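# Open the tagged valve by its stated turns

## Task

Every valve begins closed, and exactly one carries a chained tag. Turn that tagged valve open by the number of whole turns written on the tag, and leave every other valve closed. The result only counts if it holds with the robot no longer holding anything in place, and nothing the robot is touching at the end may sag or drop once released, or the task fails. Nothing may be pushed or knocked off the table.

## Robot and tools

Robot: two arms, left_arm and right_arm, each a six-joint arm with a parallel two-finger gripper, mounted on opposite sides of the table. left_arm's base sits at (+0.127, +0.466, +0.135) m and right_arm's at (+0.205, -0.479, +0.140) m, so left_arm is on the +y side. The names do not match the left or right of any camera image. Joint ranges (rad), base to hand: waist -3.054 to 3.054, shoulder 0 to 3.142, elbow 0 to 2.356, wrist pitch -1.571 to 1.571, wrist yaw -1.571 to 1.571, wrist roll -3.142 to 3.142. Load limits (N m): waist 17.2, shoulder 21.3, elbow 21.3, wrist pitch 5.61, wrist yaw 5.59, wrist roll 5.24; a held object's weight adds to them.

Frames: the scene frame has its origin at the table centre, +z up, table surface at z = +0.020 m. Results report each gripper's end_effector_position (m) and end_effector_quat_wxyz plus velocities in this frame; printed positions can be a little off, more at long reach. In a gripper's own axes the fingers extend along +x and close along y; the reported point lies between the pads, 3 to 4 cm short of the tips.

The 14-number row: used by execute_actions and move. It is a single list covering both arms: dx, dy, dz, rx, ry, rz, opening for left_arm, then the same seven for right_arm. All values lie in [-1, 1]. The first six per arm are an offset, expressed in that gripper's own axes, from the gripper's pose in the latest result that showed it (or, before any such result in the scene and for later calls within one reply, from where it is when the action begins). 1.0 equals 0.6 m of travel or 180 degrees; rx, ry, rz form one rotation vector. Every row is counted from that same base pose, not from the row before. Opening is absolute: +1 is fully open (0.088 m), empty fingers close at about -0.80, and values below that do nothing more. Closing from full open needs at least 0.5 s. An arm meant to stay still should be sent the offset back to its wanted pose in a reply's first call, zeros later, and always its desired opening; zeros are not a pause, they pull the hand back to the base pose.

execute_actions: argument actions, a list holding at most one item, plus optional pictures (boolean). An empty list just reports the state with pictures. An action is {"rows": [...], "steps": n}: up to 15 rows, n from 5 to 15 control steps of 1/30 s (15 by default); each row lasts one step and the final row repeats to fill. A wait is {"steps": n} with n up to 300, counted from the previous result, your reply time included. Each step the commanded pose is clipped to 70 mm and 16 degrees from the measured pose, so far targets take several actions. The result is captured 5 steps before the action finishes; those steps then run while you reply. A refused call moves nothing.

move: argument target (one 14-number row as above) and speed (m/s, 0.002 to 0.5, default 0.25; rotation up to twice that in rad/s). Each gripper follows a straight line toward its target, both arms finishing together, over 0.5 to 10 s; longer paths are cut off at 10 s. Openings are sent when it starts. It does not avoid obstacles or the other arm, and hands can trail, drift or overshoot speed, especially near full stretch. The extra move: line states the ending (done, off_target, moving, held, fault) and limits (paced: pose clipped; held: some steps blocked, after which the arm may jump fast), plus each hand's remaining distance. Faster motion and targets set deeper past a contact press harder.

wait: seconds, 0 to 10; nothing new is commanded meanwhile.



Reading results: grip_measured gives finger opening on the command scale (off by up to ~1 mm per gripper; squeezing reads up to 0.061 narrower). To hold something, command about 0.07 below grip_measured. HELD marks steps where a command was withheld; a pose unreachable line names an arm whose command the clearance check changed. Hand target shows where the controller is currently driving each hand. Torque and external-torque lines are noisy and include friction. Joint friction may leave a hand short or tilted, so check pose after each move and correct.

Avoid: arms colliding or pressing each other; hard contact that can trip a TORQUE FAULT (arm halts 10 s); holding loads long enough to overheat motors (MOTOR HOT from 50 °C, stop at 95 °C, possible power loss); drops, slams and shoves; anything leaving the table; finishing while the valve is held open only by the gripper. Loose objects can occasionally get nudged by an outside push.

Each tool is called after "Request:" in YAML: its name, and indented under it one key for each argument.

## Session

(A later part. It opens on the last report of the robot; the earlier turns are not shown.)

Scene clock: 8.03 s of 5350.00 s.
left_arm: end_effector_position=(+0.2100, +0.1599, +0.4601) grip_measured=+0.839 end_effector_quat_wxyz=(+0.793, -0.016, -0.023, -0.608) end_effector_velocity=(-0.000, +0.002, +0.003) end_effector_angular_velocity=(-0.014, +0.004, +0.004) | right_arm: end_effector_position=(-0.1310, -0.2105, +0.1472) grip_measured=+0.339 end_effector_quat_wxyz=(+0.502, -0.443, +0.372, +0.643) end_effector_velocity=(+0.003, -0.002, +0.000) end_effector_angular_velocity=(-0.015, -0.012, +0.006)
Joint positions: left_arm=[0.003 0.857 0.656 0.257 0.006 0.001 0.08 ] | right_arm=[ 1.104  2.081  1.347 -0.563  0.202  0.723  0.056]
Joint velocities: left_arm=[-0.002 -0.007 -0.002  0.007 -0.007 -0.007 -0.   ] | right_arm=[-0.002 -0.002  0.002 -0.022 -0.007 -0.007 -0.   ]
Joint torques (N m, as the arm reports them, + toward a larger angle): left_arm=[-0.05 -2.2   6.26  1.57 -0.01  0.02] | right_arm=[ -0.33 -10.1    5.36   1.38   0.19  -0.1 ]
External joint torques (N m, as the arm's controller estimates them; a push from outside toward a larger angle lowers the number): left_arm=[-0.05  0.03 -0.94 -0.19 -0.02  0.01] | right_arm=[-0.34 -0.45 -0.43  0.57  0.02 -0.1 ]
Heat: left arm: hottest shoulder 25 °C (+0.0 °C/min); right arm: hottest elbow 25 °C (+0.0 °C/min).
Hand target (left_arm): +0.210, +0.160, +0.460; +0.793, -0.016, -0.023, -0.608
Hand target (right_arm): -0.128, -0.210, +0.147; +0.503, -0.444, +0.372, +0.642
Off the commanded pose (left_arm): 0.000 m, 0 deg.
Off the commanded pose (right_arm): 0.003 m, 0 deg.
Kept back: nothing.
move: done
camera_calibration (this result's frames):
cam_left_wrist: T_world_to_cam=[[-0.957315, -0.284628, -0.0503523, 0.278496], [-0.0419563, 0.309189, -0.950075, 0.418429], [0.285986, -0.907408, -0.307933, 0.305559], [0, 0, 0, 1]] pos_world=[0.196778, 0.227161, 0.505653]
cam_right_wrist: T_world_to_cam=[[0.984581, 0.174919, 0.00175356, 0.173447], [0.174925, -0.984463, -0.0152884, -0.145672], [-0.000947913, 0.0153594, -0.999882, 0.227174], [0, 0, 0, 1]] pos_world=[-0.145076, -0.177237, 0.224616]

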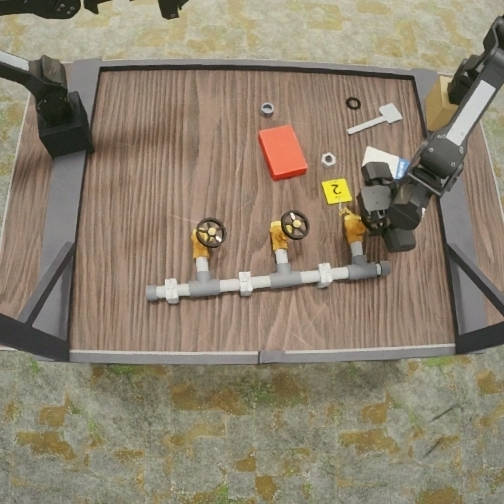

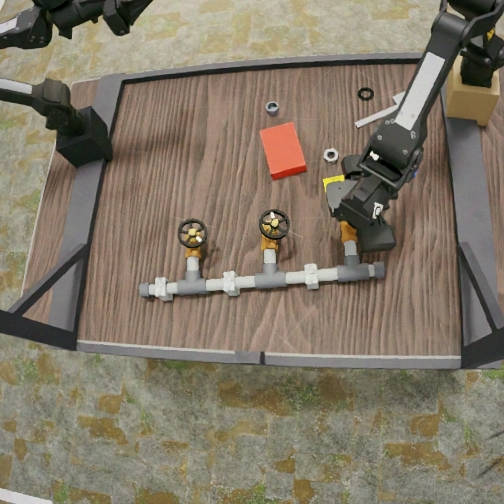

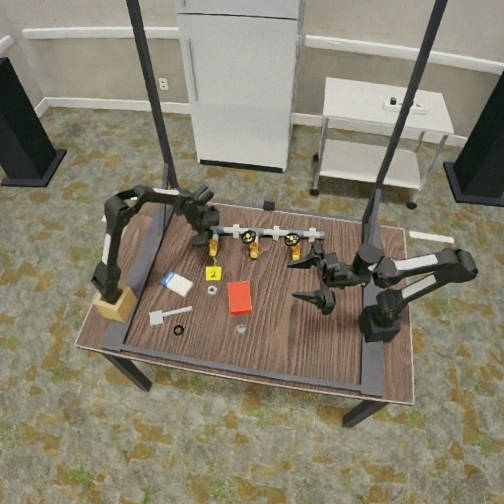

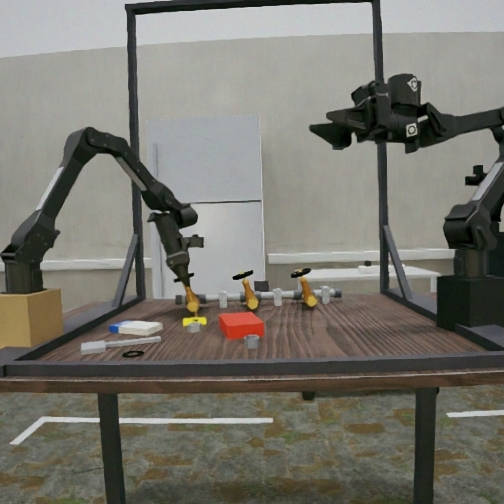

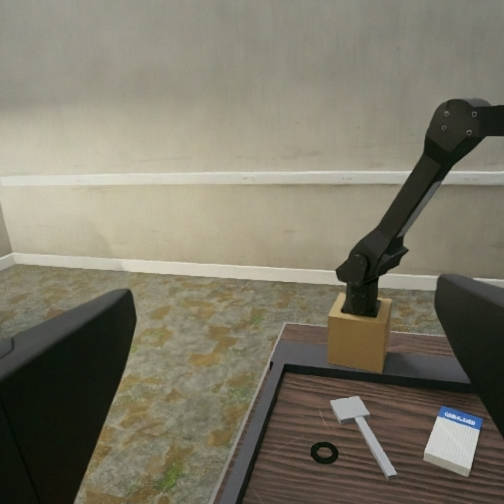

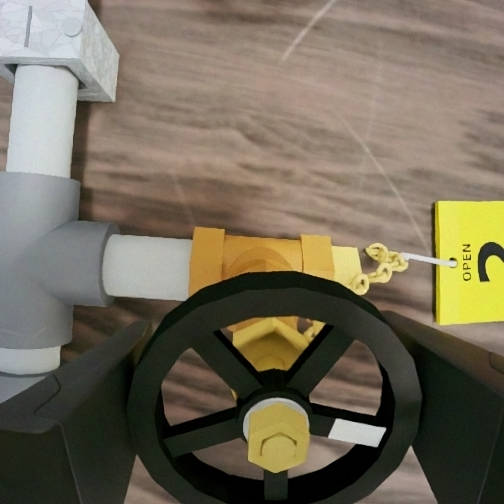

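Request:
execute_actions:
  actions:
    - {"rows":[[0,0,0,0,0,0,0.84,0,0,0,-0.5,0,0,0.26]],"steps":15}

Request:
execute_actions:
  actions:
    - {"rows":[[0,0,0,0,0,0,0.84,0,0,0,-0.5,0,0,0.26]],"steps":15}

Request:
execute_actions:
  actions:
    - {"rows":[[0,0,0,0,0,0,0.84,0,0,0,-0.5,0,0,0.26]],"steps":15}

Request:
execute_actions:
  actions:
    - {"rows":[[0,0,0,0,0,0,0.84,0,0,0,-0.5,0,0,0.26]],"steps":15}

Request:
execute_actions:
  actions:
    - {"rows":[[0,0,0,0,0,0,0.84,0,0,0,-0.13,0,0,0.26]],"steps":12}

Request:
wait:
  seconds: 0.2

Scene clock: 10.73 s of 5350.00 s.
left_arm: end_effector_position=(+0.2100, +0.1599, +0.4601) grip_measured=+0.839 end_effector_quat_wxyz=(+0.793, -0.016, -0.023, -0.608) end_effector_velocity=(+0.004, +0.002, -0.001) end_effector_angular_velocity=(-0.004, +0.023, +0.023) | right_arm: end_effector_position=(-0.1330, -0.2116, +0.1473) grip_measured=+0.339 end_effector_quat_wxyz=(+0.374, -0.551, +0.205, +0.717) end_effector_velocity=(-0.001, -0.005, -0.003) end_effector_angular_velocity=(+0.140, -0.475, +1.480)
Joint positions: left_arm=[0.003 0.857 0.656 0.257 0.006 0.001 0.08 ] | right_arm=[ 1.106  2.081  1.347 -0.559  0.194  0.228  0.056]
Joint velocities: left_arm=[ 0.002 -0.007 -0.002 -0.007 -0.022 -0.022 -0.   ] | right_arm=[-0.002  0.002 -0.002 -0.007 -0.037 -1.56  -0.   ]
Joint torques (N m, as the arm reports them, + toward a larger angle): left_arm=[ 0.15 -2.13  6.42  1.54  0.01  0.02] | right_arm=[-0.15 -9.53  6.55  0.83  0.61 -0.47]
External joint torques (N m, as the arm's controller estimates them; a push from outside toward a larger angle lowers the number): left_arm=[ 0.12  0.06 -0.7  -0.19  0.02  0.01] | right_arm=[ 0.03  0.01  0.82  0.01  0.44 -0.48]
Heat: left arm: hottest shoulder 25 °C (+0.0 °C/min); right arm: hottest elbow 25 °C (+0.0 °C/min).
Steps of this call (steps 1 to 71: nothing new was sent; steps 72 to 81: the first 10 steps of this action). Readings (end_effector_position):
72: left_arm (+0.2100, +0.1599, +0.4601) | right_arm (-0.1312, -0.2105, +0.1472)
73: left_arm (+0.2100, +0.1599, +0.4601) | right_arm (-0.1313, -0.2105, +0.1472)
75: left_arm (+0.2100, +0.1599, +0.4601) | right_arm (-0.1317, -0.2107, +0.1472)
79: left_arm (+0.2100, +0.1599, +0.4601) | right_arm (-0.1327, -0.2112, +0.1473)
81: the state above

Scene clock: 11.23 s of 5350.00 s.
left_arm: end_effector_position=(+0.2100, +0.1599, +0.4601) grip_measured=+0.839 end_effector_quat_wxyz=(+0.793, -0.016, -0.023, -0.608) end_effector_velocity=(+0.004, +0.002, -0.001) end_effector_angular_velocity=(+0.000, +0.009, +0.024) | right_arm: end_effector_position=(-0.1347, -0.2144, +0.1468) grip_measured=+0.339 end_effector_quat_wxyz=(+0.130, -0.650, -0.081, +0.744) end_effector_velocity=(-0.004, -0.005, +0.000) end_effector_angular_velocity=(+0.156, -0.443, +1.476)
Joint positions: left_arm=[0.003 0.857 0.656 0.257 0.006 0.001 0.08 ] | right_arm=[ 1.109  2.081  1.347 -0.561  0.179 -0.553  0.056]
Joint velocities: left_arm=[ 0.002 -0.007 -0.002 -0.007 -0.022 -0.007  0.   ] | right_arm=[ 0.002 -0.002  0.002 -0.007 -0.037 -1.546 -0.   ]
Joint torques (N m, as the arm reports them, + toward a larger angle): left_arm=[-0.06 -2.17  6.27  1.57 -0.01 -0.01] | right_arm=[-0.08 -9.35  7.05  1.    0.56 -0.48]
External joint torques (N m, as the arm's controller estimates them; a push from outside toward a larger angle lowers the number): left_arm=[-0.08  0.04 -0.88 -0.17  0.   -0.02] | right_arm=[-0.05  0.33  1.18  0.14  0.47 -0.5 ]
Heat: left arm: hottest shoulder 25 °C (+0.0 °C/min); right arm: hottest shoulder 25 °C (+0.0 °C/min).
Off your previous action's commanded pose (left_arm): 0.000 m, 0 deg at its last step (step 5 of this call).
Off your previous action's commanded pose (right_arm): 0.003 m, 47 deg at its last step (step 5 of this call); orientation clipped at that step.
Steps of this call (steps 1 to 5: the last 5 steps of your previous action; steps 6 to 15: the first 10 steps of this action, its rows measured from where the robot was after step 5). Readings (end_effector_position):
5: left_arm (+0.2100, +0.1599, +0.4601) | right_arm (-0.1338, -0.2124, +0.1471)
6: left_arm (+0.2100, +0.1599, +0.4601) | right_arm (-0.1340, -0.2127, +0.1471)
7: left_arm (+0.2100, +0.1599, +0.4601) | right_arm (-0.1341, -0.2129, +0.1471)
9: left_arm (+0.2100, +0.1599, +0.4601) | right_arm (-0.1344, -0.2133, +0.1470)
13: left_arm (+0.2100, +0.1599, +0.4601) | right_arm (-0.1346, -0.2139, +0.1469)
15: the state above

Scene clock: 11.73 s of 5350.00 s.
left_arm: end_effector_position=(+0.2100, +0.1599, +0.4601) grip_measured=+0.839 end_effector_quat_wxyz=(+0.793, -0.016, -0.023, -0.608) end_effector_velocity=(+0.000, +0.001, +0.000) end_effector_angular_velocity=(+0.000, +0.008, +0.004) | right_arm: end_effector_position=(-0.1336, -0.2167, +0.1457) grip_measured=+0.336 end_effector_quat_wxyz=(+0.132, +0.652, +0.355, -0.657) end_effector_velocity=(+0.007, -0.005, -0.002) end_effector_angular_velocity=(+0.137, -0.461, +1.454)
Joint positions: left_arm=[0.003 0.857 0.656 0.257 0.006 0.001 0.08 ] | right_arm=[ 1.11   2.082  1.347 -0.572  0.175 -1.333  0.055]
Joint velocities: left_arm=[-0.002 -0.002  0.002 -0.007 -0.007 -0.007 -0.   ] | right_arm=[-0.007 -0.002 -0.002 -0.037 -0.022 -1.531 -0.   ]
Joint torques (N m, as the arm reports them, + toward a larger angle): left_arm=[-0.15 -2.05  6.44  1.56  0.04 -0.01] | right_arm=[ 0.16 -9.23  7.46  1.1   0.43 -0.5 ]
External joint torques (N m, as the arm's controller estimates them; a push from outside toward a larger angle lowers the number): left_arm=[-0.15  0.15 -0.73 -0.19  0.04 -0.02] | right_arm=[ 0.32  0.37  1.68  0.34  0.35 -0.51]
Heat: left arm: hottest shoulder 25 °C (+0.0 °C/min); right arm: hottest shoulder 25 °C (+0.0 °C/min).
Off your previous action's commanded pose (left_arm): 0.000 m, 0 deg at its last step (step 5 of this call).
Off your previous action's commanded pose (right_arm): 0.003 m, 45 deg at its last step (step 5 of this call); orientation clipped at that step.
Steps of this call (steps 1 to 5: the last 5 steps of your previous action; steps 6 to 15: the first 10 steps of this action, its rows measured from where the robot was after step 5). Readings (end_effector_position):
5: left_arm (+0.2100, +0.1599, +0.4601) | right_arm (-0.1346, -0.2153, +0.1465)
6: left_arm (+0.2100, +0.1599, +0.4601) | right_arm (-0.1346, -0.2155, +0.1464)
7: left_arm (+0.2100, +0.1599, +0.4601) | right_arm (-0.1344, -0.2156, +0.1464)
9: left_arm (+0.2100, +0.1599, +0.4601) | right_arm (-0.1344, -0.2159, +0.1463)
13: left_arm (+0.2100, +0.1599, +0.4601) | right_arm (-0.1339, -0.2164, +0.1460)
15: the state above

Scene clock: 12.23 s of 5350.00 s.
left_arm: end_effector_position=(+0.2100, +0.1599, +0.4601) grip_measured=+0.839 end_effector_quat_wxyz=(+0.793, -0.016, -0.023, -0.608) end_effector_velocity=(+0.000, +0.000, -0.003) end_effector_angular_velocity=(+0.014, +0.012, +0.004) | right_arm: end_effector_position=(-0.1310, -0.2175, +0.1446) grip_measured=+0.333 end_effector_quat_wxyz=(+0.374, +0.557, +0.573, -0.471) end_effector_velocity=(+0.004, -0.003, -0.001) end_effector_angular_velocity=(+0.148, -0.460, +1.460)
Joint positions: left_arm=[0.003 0.857 0.656 0.257 0.006 0.001 0.08 ] | right_arm=[ 1.11   2.084  1.347 -0.583  0.18  -2.109  0.055]
Joint velocities: left_arm=[-0.002 -0.002  0.002 -0.022 -0.007 -0.007 -0.   ] | right_arm=[ 0.002 -0.002 -0.002 -0.022  0.007 -1.531 -0.   ]
Joint torques (N m, as the arm reports them, + toward a larger angle): left_arm=[-0.06 -2.02  6.4   1.51 -0.02  0.01] | right_arm=[ 0.4  -9.05  7.25  1.02  0.36 -0.48]
External joint torques (N m, as the arm's controller estimates them; a push from outside toward a larger angle lowers the number): left_arm=[-0.06  0.15 -0.74 -0.24 -0.03  0.  ] | right_arm=[ 0.41  0.48  1.56  0.33  0.27 -0.49]
Heat: left arm: hottest shoulder 25 °C (+0.0 °C/min); right arm: hottest shoulder 25 °C (+0.0 °C/min).
Off your previous action's commanded pose (left_arm): 0.000 m, 0 deg at its last step (step 5 of this call).
Off your previous action's commanded pose (right_arm): 0.003 m, 45 deg at its last step (step 5 of this call); orientation clipped at that step.
Steps of this call (steps 1 to 5: the last 5 steps of your previous action; steps 6 to 15: the first 10 steps of this action, its rows measured from where the robot was after step 5). Readings (end_effector_position):
5: left_arm (+0.2100, +0.1599, +0.4601) | right_arm (-0.1327, -0.2172, +0.1452)
6: left_arm (+0.2100, +0.1599, +0.4601) | right_arm (-0.1325, -0.2172, +0.1450)
7: left_arm (+0.2100, +0.1599, +0.4601) | right_arm (-0.1324, -0.2173, +0.1450)
9: left_arm (+0.2100, +0.1599, +0.4601) | right_arm (-0.1321, -0.2174, +0.1449)
13: left_arm (+0.2100, +0.1599, +0.4601) | right_arm (-0.1313, -0.2175, +0.1446)
15: the state above

Scene clock: 12.63 s of 5350.00 s.
left_arm: end_effector_position=(+0.2100, +0.1599, +0.4601) grip_measured=+0.839 end_effector_quat_wxyz=(+0.793, -0.016, -0.023, -0.608) end_effector_velocity=(-0.001, -0.001, -0.003) end_effector_angular_velocity=(+0.014, -0.003, +0.000) | right_arm: end_effector_position=(-0.1293, -0.2172, +0.1444) grip_measured=+0.333 end_effector_quat_wxyz=(+0.515, +0.435, +0.678, -0.292) end_effector_velocity=(+0.004, -0.000, +0.000) end_effector_angular_velocity=(+0.048, -0.211, +0.658)
Joint positions: left_arm=[0.003 0.857 0.656 0.257 0.006 0.001 0.08 ] | right_arm=[ 1.11   2.084  1.347 -0.589  0.189 -2.668  0.055]
Joint velocities: left_arm=[-0.007  0.002 -0.002 -0.007 -0.007  0.007 -0.   ] | right_arm=[-0.007 -0.002  0.002 -0.022 -0.007 -0.696  0.   ]
Joint torques (N m, as the arm reports them, + toward a larger angle): left_arm=[-0.02 -2.15  6.26  1.55  0.01  0.05] | right_arm=[ 0.13 -9.38  6.48  1.13  0.14 -0.49]
External joint torques (N m, as the arm's controller estimates them; a push from outside toward a larger angle lowers the number): left_arm=[ 0.    0.02 -0.84 -0.18  0.01  0.04] | right_arm=[ 0.2   0.13  0.88  0.45  0.04 -0.48]
Heat: left arm: hottest shoulder 25 °C (+0.0 °C/min); right arm: hottest shoulder 25 °C (+0.0 °C/min).
Off your previous action's commanded pose (left_arm): 0.000 m, 0 deg at its last step (step 5 of this call).
Off your previous action's commanded pose (right_arm): 0.003 m, 46 deg at its last step (step 5 of this call); orientation clipped at that step.
Steps of this call (steps 1 to 5: the last 5 steps of your previous action; steps 6 to 12: the first 7 steps of this action, its rows measured from where the robot was after step 5). Readings (end_effector_position):
5: left_arm (+0.2100, +0.1599, +0.4601) | right_arm (-0.1301, -0.2176, +0.1444)
6: left_arm (+0.2100, +0.1599, +0.4601) | right_arm (-0.1300, -0.2175, +0.1444)
7: left_arm (+0.2100, +0.1599, +0.4601) | right_arm (-0.1298, -0.2175, +0.1444)
9: left_arm (+0.2100, +0.1599, +0.4601) | right_arm (-0.1295, -0.2174, +0.1444)
12: the state above

Scene clock: 13.00 s of 5350.00 s.
left_arm: end_effector_position=(+0.2100, +0.1599, +0.4601) grip_measured=+0.839 end_effector_quat_wxyz=(+0.793, -0.016, -0.023, -0.608) end_effector_velocity=(+0.000, +0.000, -0.002) end_effector_angular_velocity=(+0.005, +0.009, +0.004) | right_arm: end_effector_position=(-0.1290, -0.2170, +0.1444) grip_measured=+0.333 end_effector_quat_wxyz=(+0.533, +0.413, +0.690, -0.264) end_effector_velocity=(+0.004, -0.003, -0.001) end_effector_angular_velocity=(-0.014, -0.029, +0.048)
Joint positions: left_arm=[0.003 0.857 0.656 0.257 0.006 0.001 0.08 ] | right_arm=[ 1.11   2.084  1.347 -0.589  0.189 -2.752  0.055]
Joint velocities: left_arm=[-0.002 -0.002 -0.002 -0.007 -0.007 -0.007 -0.   ] | right_arm=[-0.002 -0.002 -0.002 -0.022 -0.007 -0.051 -0.   ]
Joint torques (N m, as the arm reports them, + toward a larger angle): left_arm=[ 0.08 -2.03  6.35  1.56  0.03  0.04] | right_arm=[ 0.1  -9.47  6.18  1.29  0.   -0.48]
External joint torques (N m, as the arm's controller estimates them; a push from outside toward a larger angle lowers the number): left_arm=[ 0.08  0.15 -0.78 -0.18  0.03  0.03] | right_arm=[ 0.1   0.    0.6   0.65 -0.12 -0.48]
Heat: left arm: hottest shoulder 25 °C (+0.0 °C/min); right arm: hottest shoulder 25 °C (+0.0 °C/min).
Hand target (left_arm): +0.210, +0.160, +0.460; +0.793, -0.016, -0.023, -0.608
Hand target (right_arm): -0.130, -0.218, +0.144; +0.536, +0.406, +0.694, -0.257
Off the commanded pose (left_arm): 0.000 m, 0 deg.
Off the commanded pose (right_arm): 0.001 m, 1 deg.
Kept back: nothing.
Steps of this call (steps 1 to 5: the last 5 steps of your previous action; steps 6 to 11: nothing new was sent). Readings (end_effector_position):
1: left_arm (+0.2100, +0.1599, +0.4601) | right_arm (-0.1292, -0.2173, +0.1444)
2: left_arm (+0.2100, +0.1599, +0.4601) | right_arm (-0.1291, -0.2171, +0.1444)
4: left_arm (+0.2100, +0.1599, +0.4601) | right_arm (-0.1291, -0.2171, +0.1444)
8: left_arm (+0.2100, +0.1599, +0.4601) | right_arm (-0.1290, -0.2170, +0.1444)
11: the state above
camera_calibration (this result's frames):
cam_left_wrist: T_world_to_cam=[[-0.957315, -0.284628, -0.0503523, 0.278496], [-0.0419563, 0.309189, -0.950075, 0.418429], [0.285986, -0.907408, -0.307933, 0.305559], [0, 0, 0, 1]] pos_world=[0.196778, 0.227161, 0.505653]
cam_right_wrist: T_world_to_cam=[[-0.861522, -0.507297, -0.0207056, -0.21033], [-0.423304, 0.695167, 0.580997, 0.0487409], [-0.280344, 0.509306, -0.813643, 0.268732], [0, 0, 0, 1]] pos_world=[-0.0852345, -0.27745, 0.185978]

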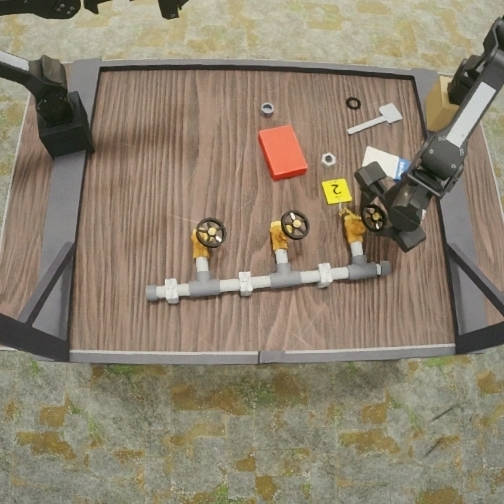

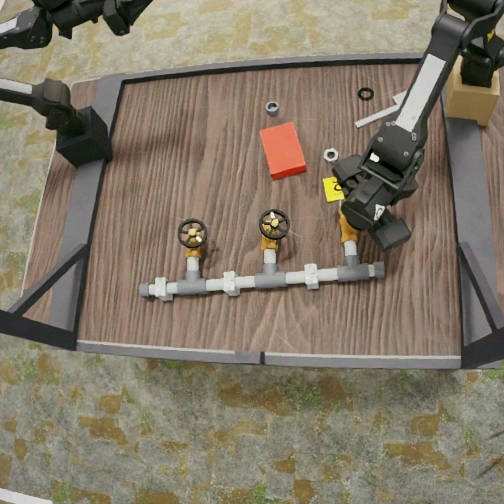

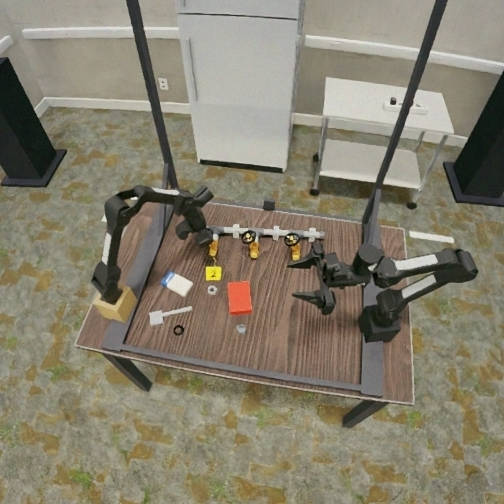

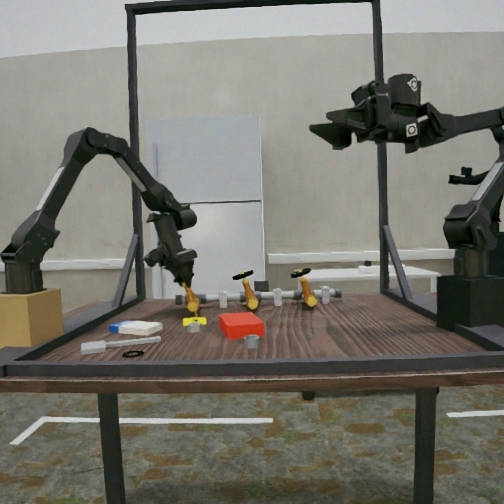

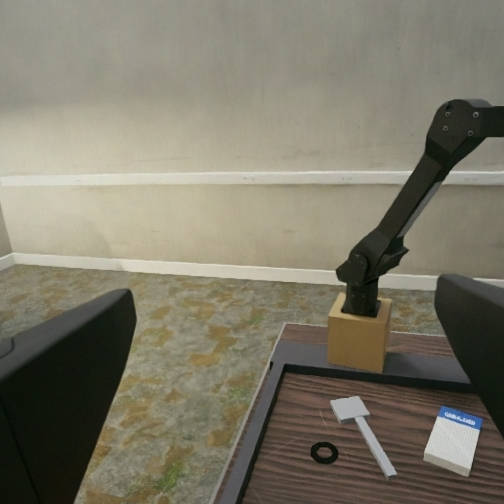

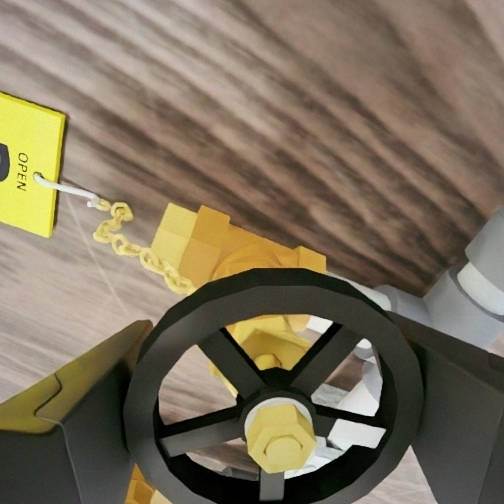

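Request:
execute_actions:
  actions:
    - {"rows":[[0,0,0,0,0,0,0.84,0,0,0,0,0,0,0.75]],"steps":6}

Request:
execute_actions:
  actions:
    - {"rows":[[0,0,0,0,0,0,0.84,0,0,0,0.5,0,0,0.75]],"steps":15}

Request:
execute_actions:
  actions:
    - {"rows":[[0,0,0,0,0,0,0.84,0,0,0,0.5,0,0,0.75]],"steps":15}

Request:
execute_actions:
  actions:
    - {"rows":[[0,0,0,0,0,0,0.84,0,0,0,0.5,0,0,0.75]],"steps":15}

Request:
execute_actions:
  actions:
    - {"rows":[[0,0,0,0,0,0,0.84,0,0,0,0.5,0,0,0.75]],"steps":15}

Request:
execute_actions:
  actions:
    - {"rows":[[0,0,0,0,0,0,0.84,0,0,0,0.5,0,0,0.75]],"steps":15}

Request:
execute_actions:
  actions:
    - {"rows":[[0,0,0,0,0,0,0.84,0,0,0,0.5,0,0,0.75]],"steps":15}

Request:
execute_actions:
  actions:
    - {"rows":[[0,0,0,0,0,0,0.84,0,0,0,0.2,0,0,0.75]],"steps":15}

Request:
wait:
  seconds: 0.1

Scene clock: 13.43 s of 5350.00 s.
left_arm: end_effector_position=(+0.2100, +0.1599, +0.4601) grip_measured=+0.839 end_effector_quat_wxyz=(+0.793, -0.016, -0.023, -0.608) end_effector_velocity=(+0.000, +0.000, -0.005) end_effector_angular_velocity=(+0.019, +0.013, +0.004) | right_arm: end_effector_position=(-0.1290, -0.2170, +0.1444) grip_measured=+0.376 end_effector_quat_wxyz=(+0.534, +0.412, +0.691, -0.262) end_effector_velocity=(+0.003, -0.002, -0.002) end_effector_angular_velocity=(-0.012, -0.038, +0.131)
Joint positions: left_arm=[0.003 0.857 0.656 0.257 0.006 0.001 0.08 ] | right_arm=[ 1.11   2.084  1.347 -0.589  0.189 -2.757  0.057]
Joint velocities: left_arm=[-0.002 -0.002 -0.002 -0.022 -0.007 -0.007 -0.   ] | right_arm=[-0.007 -0.002 -0.007 -0.007 -0.022 -0.139  0.123]
Joint torques (N m, as the arm reports them, + toward a larger angle): left_arm=[-0.06 -1.94  6.39  1.6   0.02  0.01] | right_arm=[ 0.11 -9.53  6.2   1.28  0.03 -0.21]
External joint torques (N m, as the arm's controller estimates them; a push from outside toward a larger angle lowers the number): left_arm=[-0.07  0.24 -0.74 -0.14  0.03  0.  ] | right_arm=[ 0.16 -0.08  0.64  0.67 -0.12 -0.35]
Heat: left arm: hottest shoulder 25 °C (+0.0 °C/min); right arm: hottest shoulder 25 °C (+0.0 °C/min).
Steps of this call (steps 1 to 12: nothing new was sent; step 13: the first step of this action). Readings (end_effector_position):
13: the state above

Scene clock: 13.93 s of 5350.00 s.
left_arm: end_effector_position=(+0.2100, +0.1599, +0.4601) grip_measured=+0.839 end_effector_quat_wxyz=(+0.793, -0.016, -0.023, -0.608) end_effector_velocity=(+0.000, +0.000, -0.002) end_effector_angular_velocity=(+0.005, +0.009, +0.004) | right_arm: end_effector_position=(-0.1315, -0.2166, +0.1448) grip_measured=+0.741 end_effector_quat_wxyz=(+0.404, +0.533, +0.601, -0.437) end_effector_velocity=(-0.006, +0.004, +0.002) end_effector_angular_velocity=(-0.165, +0.504, -1.529)
Joint positions: left_arm=[0.003 0.857 0.656 0.257 0.006 0.001 0.08 ] | right_arm=[ 1.109  2.084  1.347 -0.579  0.18  -2.228  0.075]
Joint velocities: left_arm=[-0.002 -0.002 -0.002 -0.007 -0.007 -0.007 -0.   ] | right_arm=[-0.007 -0.002 -0.002  0.037 -0.022  1.604  0.003]
Joint torques (N m, as the arm reports them, + toward a larger angle): left_arm=[ 0.13 -2.25  6.41  1.56  0.01  0.01] | right_arm=[ -0.37 -10.17   5.02   1.22  -0.04   0.07]
External joint torques (N m, as the arm's controller estimates them; a push from outside toward a larger angle lowers the number): left_arm=[ 0.12 -0.01 -0.78 -0.2   0.01  0.  ] | right_arm=[-0.36 -0.69 -0.53  0.55 -0.12  0.07]
Heat: left arm: hottest shoulder 25 °C (+0.0 °C/min); right arm: hottest shoulder 25 °C (+0.0 °C/min).
Off your previous action's commanded pose (left_arm): 0.000 m, 0 deg at its last step (step 5 of this call).
Off your previous action's commanded pose (right_arm): 0.001 m, 0 deg at its last step (step 5 of this call).
Steps of this call (steps 1 to 5: the last 5 steps of your previous action; steps 6 to 15: the first 10 steps of this action, its rows measured from where the robot was after step 5). Readings (end_effector_position):
5: left_arm (+0.2100, +0.1599, +0.4601) | right_arm (-0.1294, -0.2168, +0.1446)
6: left_arm (+0.2100, +0.1599, +0.4601) | right_arm (-0.1293, -0.2168, +0.1446)
7: left_arm (+0.2100, +0.1599, +0.4601) | right_arm (-0.1294, -0.2169, +0.1446)
9: left_arm (+0.2100, +0.1599, +0.4601) | right_arm (-0.1300, -0.2169, +0.1447)
13: left_arm (+0.2100, +0.1599, +0.4601) | right_arm (-0.1309, -0.2169, +0.1447)
15: the state above

Scene clock: 14.43 s of 5350.00 s.
left_arm: end_effector_position=(+0.2100, +0.1599, +0.4601) grip_measured=+0.839 end_effector_quat_wxyz=(+0.793, -0.016, -0.023, -0.608) end_effector_velocity=(+0.004, +0.001, -0.002) end_effector_angular_velocity=(+0.005, +0.010, +0.024) | right_arm: end_effector_position=(-0.1341, -0.2158, +0.1449) grip_measured=+0.748 end_effector_quat_wxyz=(+0.155, +0.644, +0.378, -0.647) end_effector_velocity=(-0.003, +0.002, +0.001) end_effector_angular_velocity=(-0.201, +0.489, -1.527)
Joint positions: left_arm=[0.003 0.857 0.656 0.257 0.006 0.001 0.08 ] | right_arm=[ 1.107  2.084  1.346 -0.564  0.167 -1.408  0.076]
Joint velocities: left_arm=[ 0.002 -0.002 -0.002 -0.007 -0.022 -0.007 -0.   ] | right_arm=[-0.007 -0.002 -0.002  0.022 -0.022  1.604 -0.   ]
Joint torques (N m, as the arm reports them, + toward a larger angle): left_arm=[-0.09 -2.1   6.3   1.56  0.    0.03] | right_arm=[ -0.3  -10.25   4.9    1.33  -0.04   0.08]
External joint torques (N m, as the arm's controller estimates them; a push from outside toward a larger angle lowers the number): left_arm=[-0.11  0.05 -0.81 -0.18  0.    0.02] | right_arm=[-0.29 -0.58 -0.82  0.57 -0.1   0.06]
Heat: left arm: hottest shoulder 25 °C (+0.0 °C/min); right arm: hottest shoulder 25 °C (+0.0 °C/min).
Off your previous action's commanded pose (left_arm): 0.000 m, 0 deg at its last step (step 5 of this call).
Off your previous action's commanded pose (right_arm): 0.002 m, 44 deg at its last step (step 5 of this call); orientation clipped at that step.
Steps of this call (steps 1 to 5: the last 5 steps of your previous action; steps 6 to 15: the first 10 steps of this action, its rows measured from where the robot was after step 5). Readings (end_effector_position):
5: left_arm (+0.2100, +0.1599, +0.4601) | right_arm (-0.1318, -0.2162, +0.1446)
6: left_arm (+0.2100, +0.1599, +0.4601) | right_arm (-0.1320, -0.2161, +0.1447)
7: left_arm (+0.2100, +0.1599, +0.4601) | right_arm (-0.1323, -0.2162, +0.1447)
9: left_arm (+0.2100, +0.1599, +0.4601) | right_arm (-0.1328, -0.2163, +0.1447)
13: left_arm (+0.2100, +0.1599, +0.4601) | right_arm (-0.1337, -0.2160, +0.1448)
15: the state above

Scene clock: 14.93 s of 5350.00 s.
left_arm: end_effector_position=(+0.2100, +0.1599, +0.4601) grip_measured=+0.839 end_effector_quat_wxyz=(+0.793, -0.016, -0.023, -0.608) end_effector_velocity=(-0.002, +0.000, +0.001) end_effector_angular_velocity=(-0.013, +0.019, -0.011) | right_arm: end_effector_position=(-0.1366, -0.2152, +0.1450) grip_measured=+0.748 end_effector_quat_wxyz=(+0.114, -0.647, -0.087, +0.749) end_effector_velocity=(-0.002, +0.004, +0.001) end_effector_angular_velocity=(-0.227, +0.484, -1.529)
Joint positions: left_arm=[0.003 0.857 0.656 0.257 0.006 0.001 0.08 ] | right_arm=[ 1.105  2.084  1.344 -0.55   0.155 -0.587  0.076]
Joint velocities: left_arm=[-0.002 -0.002 -0.002  0.007  0.007 -0.022 -0.   ] | right_arm=[-0.012 -0.002 -0.002  0.022 -0.022  1.604 -0.   ]
Joint torques (N m, as the arm reports them, + toward a larger angle): left_arm=[-0.1  -2.18  6.37  1.57  0.01  0.04] | right_arm=[ -0.32 -10.2    5.14   1.4   -0.05   0.08]
External joint torques (N m, as the arm's controller estimates them; a push from outside toward a larger angle lowers the number): left_arm=[-0.09  0.02 -0.8  -0.18  0.01  0.03] | right_arm=[-0.31 -0.5  -0.61  0.59 -0.13  0.06]
Heat: left arm: hottest shoulder 25 °C (+0.0 °C/min); right arm: hottest shoulder 26 °C (+4.0 °C/min).
Off your previous action's commanded pose (left_arm): 0.000 m, 0 deg at its last step (step 5 of this call).
Off your previous action's commanded pose (right_arm): 0.003 m, 43 deg at its last step (step 5 of this call); orientation clipped at that step.
Steps of this call (steps 1 to 5: the last 5 steps of your previous action; steps 6 to 15: the first 10 steps of this action, its rows measured from where the robot was after step 5). Readings (end_effector_position):
5: left_arm (+0.2100, +0.1599, +0.4601) | right_arm (-0.1345, -0.2154, +0.1448)
6: left_arm (+0.2100, +0.1599, +0.4601) | right_arm (-0.1346, -0.2155, +0.1447)
7: left_arm (+0.2100, +0.1599, +0.4601) | right_arm (-0.1348, -0.2156, +0.1447)
9: left_arm (+0.2100, +0.1599, +0.4601) | right_arm (-0.1354, -0.2157, +0.1447)
13: left_arm (+0.2100, +0.1599, +0.4601) | right_arm (-0.1362, -0.2155, +0.1449)
15: the state above

Scene clock: 15.43 s of 5350.00 s.
left_arm: end_effector_position=(+0.2100, +0.1599, +0.4601) grip_measured=+0.839 end_effector_quat_wxyz=(+0.793, -0.016, -0.023, -0.608) end_effector_velocity=(+0.000, +0.000, -0.004) end_effector_angular_velocity=(+0.006, +0.025, +0.004) | right_arm: end_effector_position=(-0.1392, -0.2146, +0.1453) grip_measured=+0.748 end_effector_quat_wxyz=(+0.359, -0.542, +0.222, +0.726) end_effector_velocity=(-0.003, +0.002, +0.004) end_effector_angular_velocity=(-0.258, +0.480, -1.535)
Joint positions: left_arm=[0.003 0.857 0.656 0.257 0.006 0.001 0.08 ] | right_arm=[ 1.103  2.084  1.343 -0.536  0.143  0.233  0.076]
Joint velocities: left_arm=[-0.002 -0.002 -0.007 -0.007 -0.007 -0.022 -0.   ] | right_arm=[-0.007 -0.007  0.002  0.007 -0.022  1.619 -0.   ]
Joint torques (N m, as the arm reports them, + toward a larger angle): left_arm=[ 0.04 -2.16  6.43  1.57 -0.03  0.04] | right_arm=[ -0.32 -10.24   5.19   1.46  -0.01   0.07]
External joint torques (N m, as the arm's controller estimates them; a push from outside toward a larger angle lowers the number): left_arm=[ 0.03  0.   -0.66 -0.15 -0.02  0.03] | right_arm=[-0.38 -0.46 -0.66  0.6  -0.11  0.06]
Heat: left arm: hottest shoulder 25 °C (+0.0 °C/min); right arm: hottest shoulder 26 °C (+3.9 °C/min).
Off your previous action's commanded pose (left_arm): 0.000 m, 0 deg at its last step (step 5 of this call).
Off your previous action's commanded pose (right_arm): 0.003 m, 43 deg at its last step (step 5 of this call); orientation clipped at that step.
Steps of this call (steps 1 to 5: the last 5 steps of your previous action; steps 6 to 15: the first 10 steps of this action, its rows measured from where the robot was after step 5). Readings (end_effector_position):
5: left_arm (+0.2100, +0.1599, +0.4601) | right_arm (-0.1372, -0.2148, +0.1450)
6: left_arm (+0.2100, +0.1599, +0.4601) | right_arm (-0.1374, -0.2148, +0.1450)
7: left_arm (+0.2100, +0.1599, +0.4601) | right_arm (-0.1376, -0.2149, +0.1450)
9: left_arm (+0.2100, +0.1599, +0.4601) | right_arm (-0.1381, -0.2150, +0.1451)
13: left_arm (+0.2100, +0.1599, +0.4601) | right_arm (-0.1389, -0.2147, +0.1452)
15: the state above

Scene clock: 15.93 s of 5350.00 s.
left_arm: end_effector_position=(+0.2100, +0.1599, +0.4601) grip_measured=+0.839 end_effector_quat_wxyz=(+0.793, -0.016, -0.023, -0.608) end_effector_velocity=(+0.000, +0.000, -0.002) end_effector_angular_velocity=(+0.005, +0.009, +0.004) | right_arm: end_effector_position=(-0.1393, -0.2125, +0.1455) grip_measured=+0.748 end_effector_quat_wxyz=(+0.546, -0.349, +0.498, +0.577) end_effector_velocity=(+0.007, +0.000, -0.003) end_effector_angular_velocity=(-0.270, +0.430, -1.541)
Joint positions: left_arm=[0.003 0.857 0.656 0.257 0.006 0.001 0.08 ] | right_arm=[ 1.098  2.084  1.343 -0.53   0.139  1.058  0.076]
Joint velocities: left_arm=[-0.002 -0.002 -0.002 -0.007 -0.007 -0.007  0.   ] | right_arm=[-0.007  0.002 -0.002 -0.022  0.007  1.619 -0.   ]
Joint torques (N m, as the arm reports them, + toward a larger angle): left_arm=[-0.05 -2.09  6.24  1.58  0.01  0.04] | right_arm=[ 0.08 -9.95  5.74  1.56 -0.1   0.07]
External joint torques (N m, as the arm's controller estimates them; a push from outside toward a larger angle lowers the number): left_arm=[-0.03  0.06 -0.87 -0.16  0.01  0.03] | right_arm=[ 0.13 -0.41  0.06  0.76 -0.25  0.08]
Heat: left arm: hottest shoulder 25 °C (+0.0 °C/min); right arm: hottest shoulder 26 °C (+3.8 °C/min).
Off your previous action's commanded pose (left_arm): 0.000 m, 0 deg at its last step (step 5 of this call).
Off your previous action's commanded pose (right_arm): 0.003 m, 43 deg at its last step (step 5 of this call); orientation clipped at that step.
Steps of this call (steps 1 to 5: the last 5 steps of your previous action; steps 6 to 15: the first 10 steps of this action, its rows measured from where the robot was after step 5). Readings (end_effector_position):
5: left_arm (+0.2100, +0.1599, +0.4601) | right_arm (-0.1398, -0.2139, +0.1454)
6: left_arm (+0.2100, +0.1599, +0.4601) | right_arm (-0.1399, -0.2139, +0.1455)
7: left_arm (+0.2100, +0.1599, +0.4601) | right_arm (-0.1398, -0.2136, +0.1455)
9: left_arm (+0.2100, +0.1599, +0.4601) | right_arm (-0.1397, -0.2132, +0.1455)
13: left_arm (+0.2100, +0.1599, +0.4601) | right_arm (-0.1393, -0.2125, +0.1455)
15: the state above

Scene clock: 16.43 s of 5350.00 s.
left_arm: end_effector_position=(+0.2100, +0.1599, +0.4601) grip_measured=+0.839 end_effector_quat_wxyz=(+0.793, -0.016, -0.023, -0.608) end_effector_velocity=(+0.000, +0.000, -0.004) end_effector_angular_velocity=(+0.006, +0.025, +0.004) | right_arm: end_effector_position=(-0.1413, -0.2126, +0.1458) grip_measured=+0.748 end_effector_quat_wxyz=(+0.635, -0.102, +0.692, +0.329) end_effector_velocity=(+0.001, -0.001, -0.003) end_effector_angular_velocity=(-0.309, +0.461, -1.518)
Joint positions: left_arm=[0.003 0.857 0.656 0.257 0.006 0.001 0.08 ] | right_arm=[ 1.096  2.084  1.343 -0.522  0.126  1.882  0.076]
Joint velocities: left_arm=[-0.002 -0.002 -0.007 -0.007 -0.007 -0.022 -0.   ] | right_arm=[-0.012  0.002 -0.007  0.007 -0.037  1.604 -0.   ]
Joint torques (N m, as the arm reports them, + toward a larger angle): left_arm=[ 0.1  -2.1   6.37  1.59  0.    0.04] | right_arm=[ -0.29 -10.13   5.3    1.41   0.01   0.05]
External joint torques (N m, as the arm's controller estimates them; a push from outside toward a larger angle lowers the number): left_arm=[ 0.1   0.07 -0.72 -0.14  0.    0.03] | right_arm=[-0.24 -0.59 -0.34  0.62 -0.14  0.07]
Heat: left arm: hottest shoulder 25 °C (+0.0 °C/min); right arm: hottest shoulder 26 °C (+3.7 °C/min).
Off your previous action's commanded pose (left_arm): 0.000 m, 0 deg at its last step (step 5 of this call).
Off your previous action's commanded pose (right_arm): 0.001 m, 42 deg at its last step (step 5 of this call); orientation clipped at that step.
Steps of this call (steps 1 to 5: the last 5 steps of your previous action; steps 6 to 15: the first 10 steps of this action, its rows measured from where the robot was after step 5). Readings (end_effector_position):
5: left_arm (+0.2100, +0.1599, +0.4601) | right_arm (-0.1394, -0.2126, +0.1455)
6: left_arm (+0.2100, +0.1599, +0.4601) | right_arm (-0.1395, -0.2127, +0.1455)
7: left_arm (+0.2100, +0.1599, +0.4601) | right_arm (-0.1396, -0.2126, +0.1455)
9: left_arm (+0.2100, +0.1599, +0.4601) | right_arm (-0.1400, -0.2129, +0.1455)
13: left_arm (+0.2100, +0.1599, +0.4601) | right_arm (-0.1410, -0.2128, +0.1457)
15: the state above

Scene clock: 16.93 s of 5350.00 s.
left_arm: end_effector_position=(+0.2100, +0.1599, +0.4601) grip_measured=+0.839 end_effector_quat_wxyz=(+0.793, -0.016, -0.023, -0.608) end_effector_velocity=(+0.000, +0.000, -0.005) end_effector_angular_velocity=(+0.023, -0.001, +0.005) | right_arm: end_effector_position=(-0.1430, -0.2122, +0.1462) grip_measured=+0.748 end_effector_quat_wxyz=(+0.622, +0.147, +0.768, +0.039) end_effector_velocity=(+0.005, -0.001, -0.001) end_effector_angular_velocity=(-0.167, +0.217, -0.828)
Joint positions: left_arm=[0.003 0.857 0.656 0.257 0.006 0.001 0.08 ] | right_arm=[ 1.095  2.084  1.343 -0.514  0.119  2.665  0.076]
Joint velocities: left_arm=[-0.002 -0.002 -0.002 -0.022 -0.007  0.007 -0.   ] | right_arm=[-0.002 -0.002 -0.002 -0.022  0.007  0.872 -0.   ]
Joint torques (N m, as the arm reports them, + toward a larger angle): left_arm=[ 0.02 -2.16  6.36  1.55  0.02  0.03] | right_arm=[-0.15 -9.78  5.96  1.3   0.1   0.06]
External joint torques (N m, as the arm's controller estimates them; a push from outside toward a larger angle lowers the number): left_arm=[ 0.03 -0.03 -0.71 -0.17  0.02  0.02] | right_arm=[-0.16 -0.2   0.2   0.54 -0.04  0.07]
Heat: left arm: hottest shoulder 25 °C (+0.0 °C/min); right arm: hottest shoulder 26 °C (+3.5 °C/min).
Off your previous action's commanded pose (left_arm): 0.000 m, 0 deg at its last step (step 5 of this call).
Off your previous action's commanded pose (right_arm): 0.003 m, 43 deg at its last step (step 5 of this call); orientation clipped at that step.
Steps of this call (steps 1 to 5: the last 5 steps of your previous action; steps 6 to 15: the first 10 steps of this action, its rows measured from where the robot was after step 5). Readings (end_effector_position):
5: left_arm (+0.2100, +0.1599, +0.4601) | right_arm (-0.1419, -0.2119, +0.1460)
6: left_arm (+0.2100, +0.1599, +0.4601) | right_arm (-0.1421, -0.2119, +0.1461)
7: left_arm (+0.2100, +0.1599, +0.4601) | right_arm (-0.1423, -0.2121, +0.1461)
9: left_arm (+0.2100, +0.1599, +0.4601) | right_arm (-0.1427, -0.2121, +0.1461)
13: left_arm (+0.2100, +0.1599, +0.4601) | right_arm (-0.1430, -0.2122, +0.1462)
15: the state above

Scene clock: 17.20 s of 5350.00 s.
left_arm: end_effector_position=(+0.2100, +0.1599, +0.4601) grip_measured=+0.839 end_effector_quat_wxyz=(+0.793, -0.016, -0.023, -0.608) end_effector_velocity=(-0.002, -0.001, -0.003) end_effector_angular_velocity=(+0.014, -0.004, -0.009) | right_arm: end_effector_position=(-0.1428, -0.2121, +0.1462) grip_measured=+0.748 end_effector_quat_wxyz=(+0.614, +0.179, +0.769, -0.000) end_effector_velocity=(+0.003, +0.000, -0.000) end_effector_angular_velocity=(-0.030, +0.028, -0.109)
Joint positions: left_arm=[0.003 0.857 0.656 0.257 0.006 0.001 0.08 ] | right_arm=[ 1.095  2.084  1.343 -0.515  0.12   2.766  0.076]
Joint velocities: left_arm=[-0.002  0.002 -0.002 -0.007  0.007  0.007 -0.   ] | right_arm=[-0.007 -0.002 -0.002 -0.007 -0.007  0.11  -0.   ]
Joint torques (N m, as the arm reports them, + toward a larger angle): left_arm=[ 0.1  -2.02  6.29  1.56 -0.02  0.05] | right_arm=[-0.08 -9.66  6.27  1.14  0.21  0.06]
External joint torques (N m, as the arm's controller estimates them; a push from outside toward a larger angle lowers the number): left_arm=[ 0.1   0.13 -0.82 -0.17 -0.02  0.04] | right_arm=[-0.04 -0.1   0.52  0.35  0.1   0.07]
Heat: left arm: hottest shoulder 25 °C (+0.0 °C/min); right arm: hottest shoulder 26 °C (+3.5 °C/min).
Hand target (left_arm): +0.210, +0.160, +0.460; +0.793, -0.016, -0.023, -0.608
Hand target (right_arm): -0.142, -0.212, +0.146; +0.614, +0.185, +0.768, -0.006
Off the commanded pose (left_arm): 0.000 m, 0 deg.
Off the commanded pose (right_arm): 0.001 m, 1 deg.
Kept back: nothing.
Steps of this call (steps 1 to 5: the last 5 steps of your previous action; steps 6 to 8: nothing new was sent). Readings (end_effector_position):
1: left_arm (+0.2100, +0.1599, +0.4601) | right_arm (-0.1430, -0.2122, +0.1462)
2: left_arm (+0.2100, +0.1599, +0.4601) | right_arm (-0.1430, -0.2122, +0.1462)
4: left_arm (+0.2100, +0.1599, +0.4601) | right_arm (-0.1430, -0.2122, +0.1462)
8: the state above
camera_calibration (this result's frames):
cam_left_wrist: T_world_to_cam=[[-0.957315, -0.284628, -0.0503523, 0.278496], [-0.0419563, 0.309189, -0.950075, 0.418429], [0.285986, -0.907408, -0.307933, 0.305559], [0, 0, 0, 1]] pos_world=[0.196778, 0.227161, 0.505653]
cam_right_wrist: T_world_to_cam=[[-0.295388, -0.940978, -0.165249, -0.209723], [-0.825095, 0.164065, 0.540649, -0.125718], [-0.481627, 0.296047, -0.824859, 0.191478], [0, 0, 0, 1]] pos_world=[-0.0734576, -0.233406, 0.191255]

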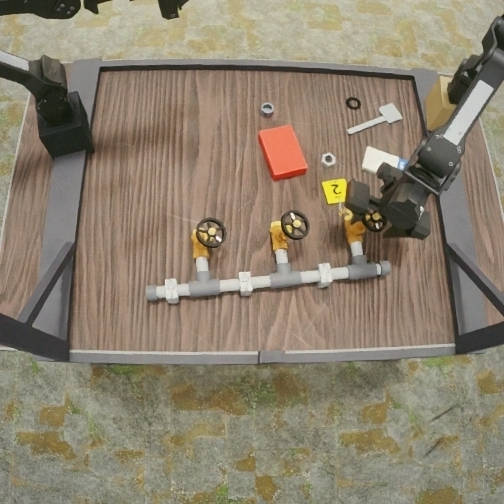

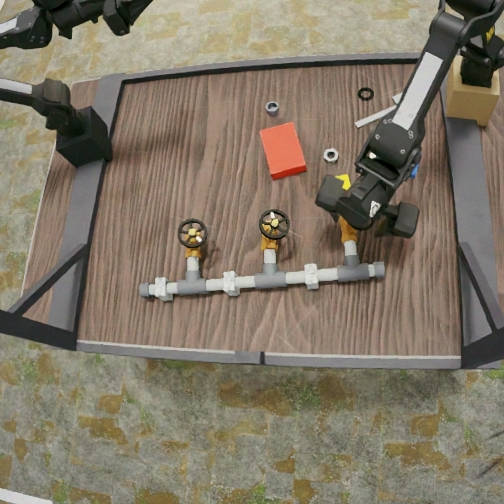

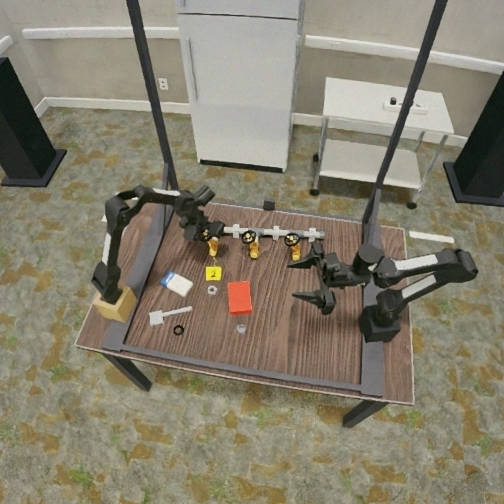

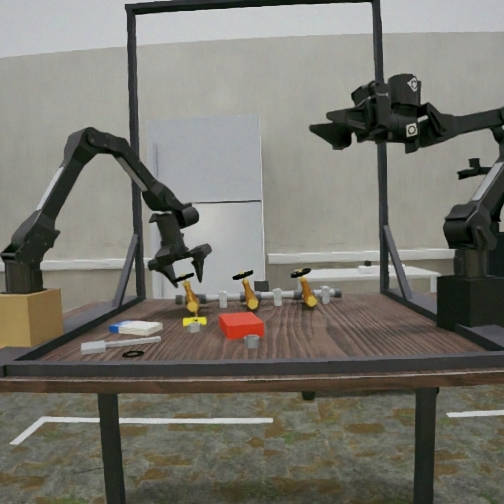

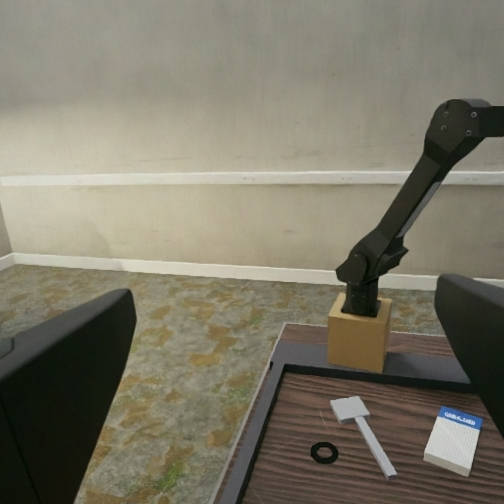

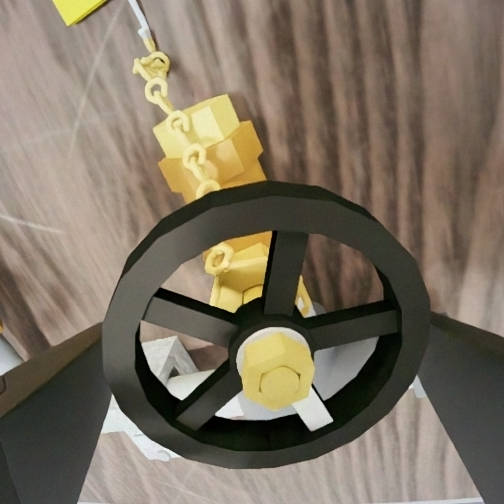

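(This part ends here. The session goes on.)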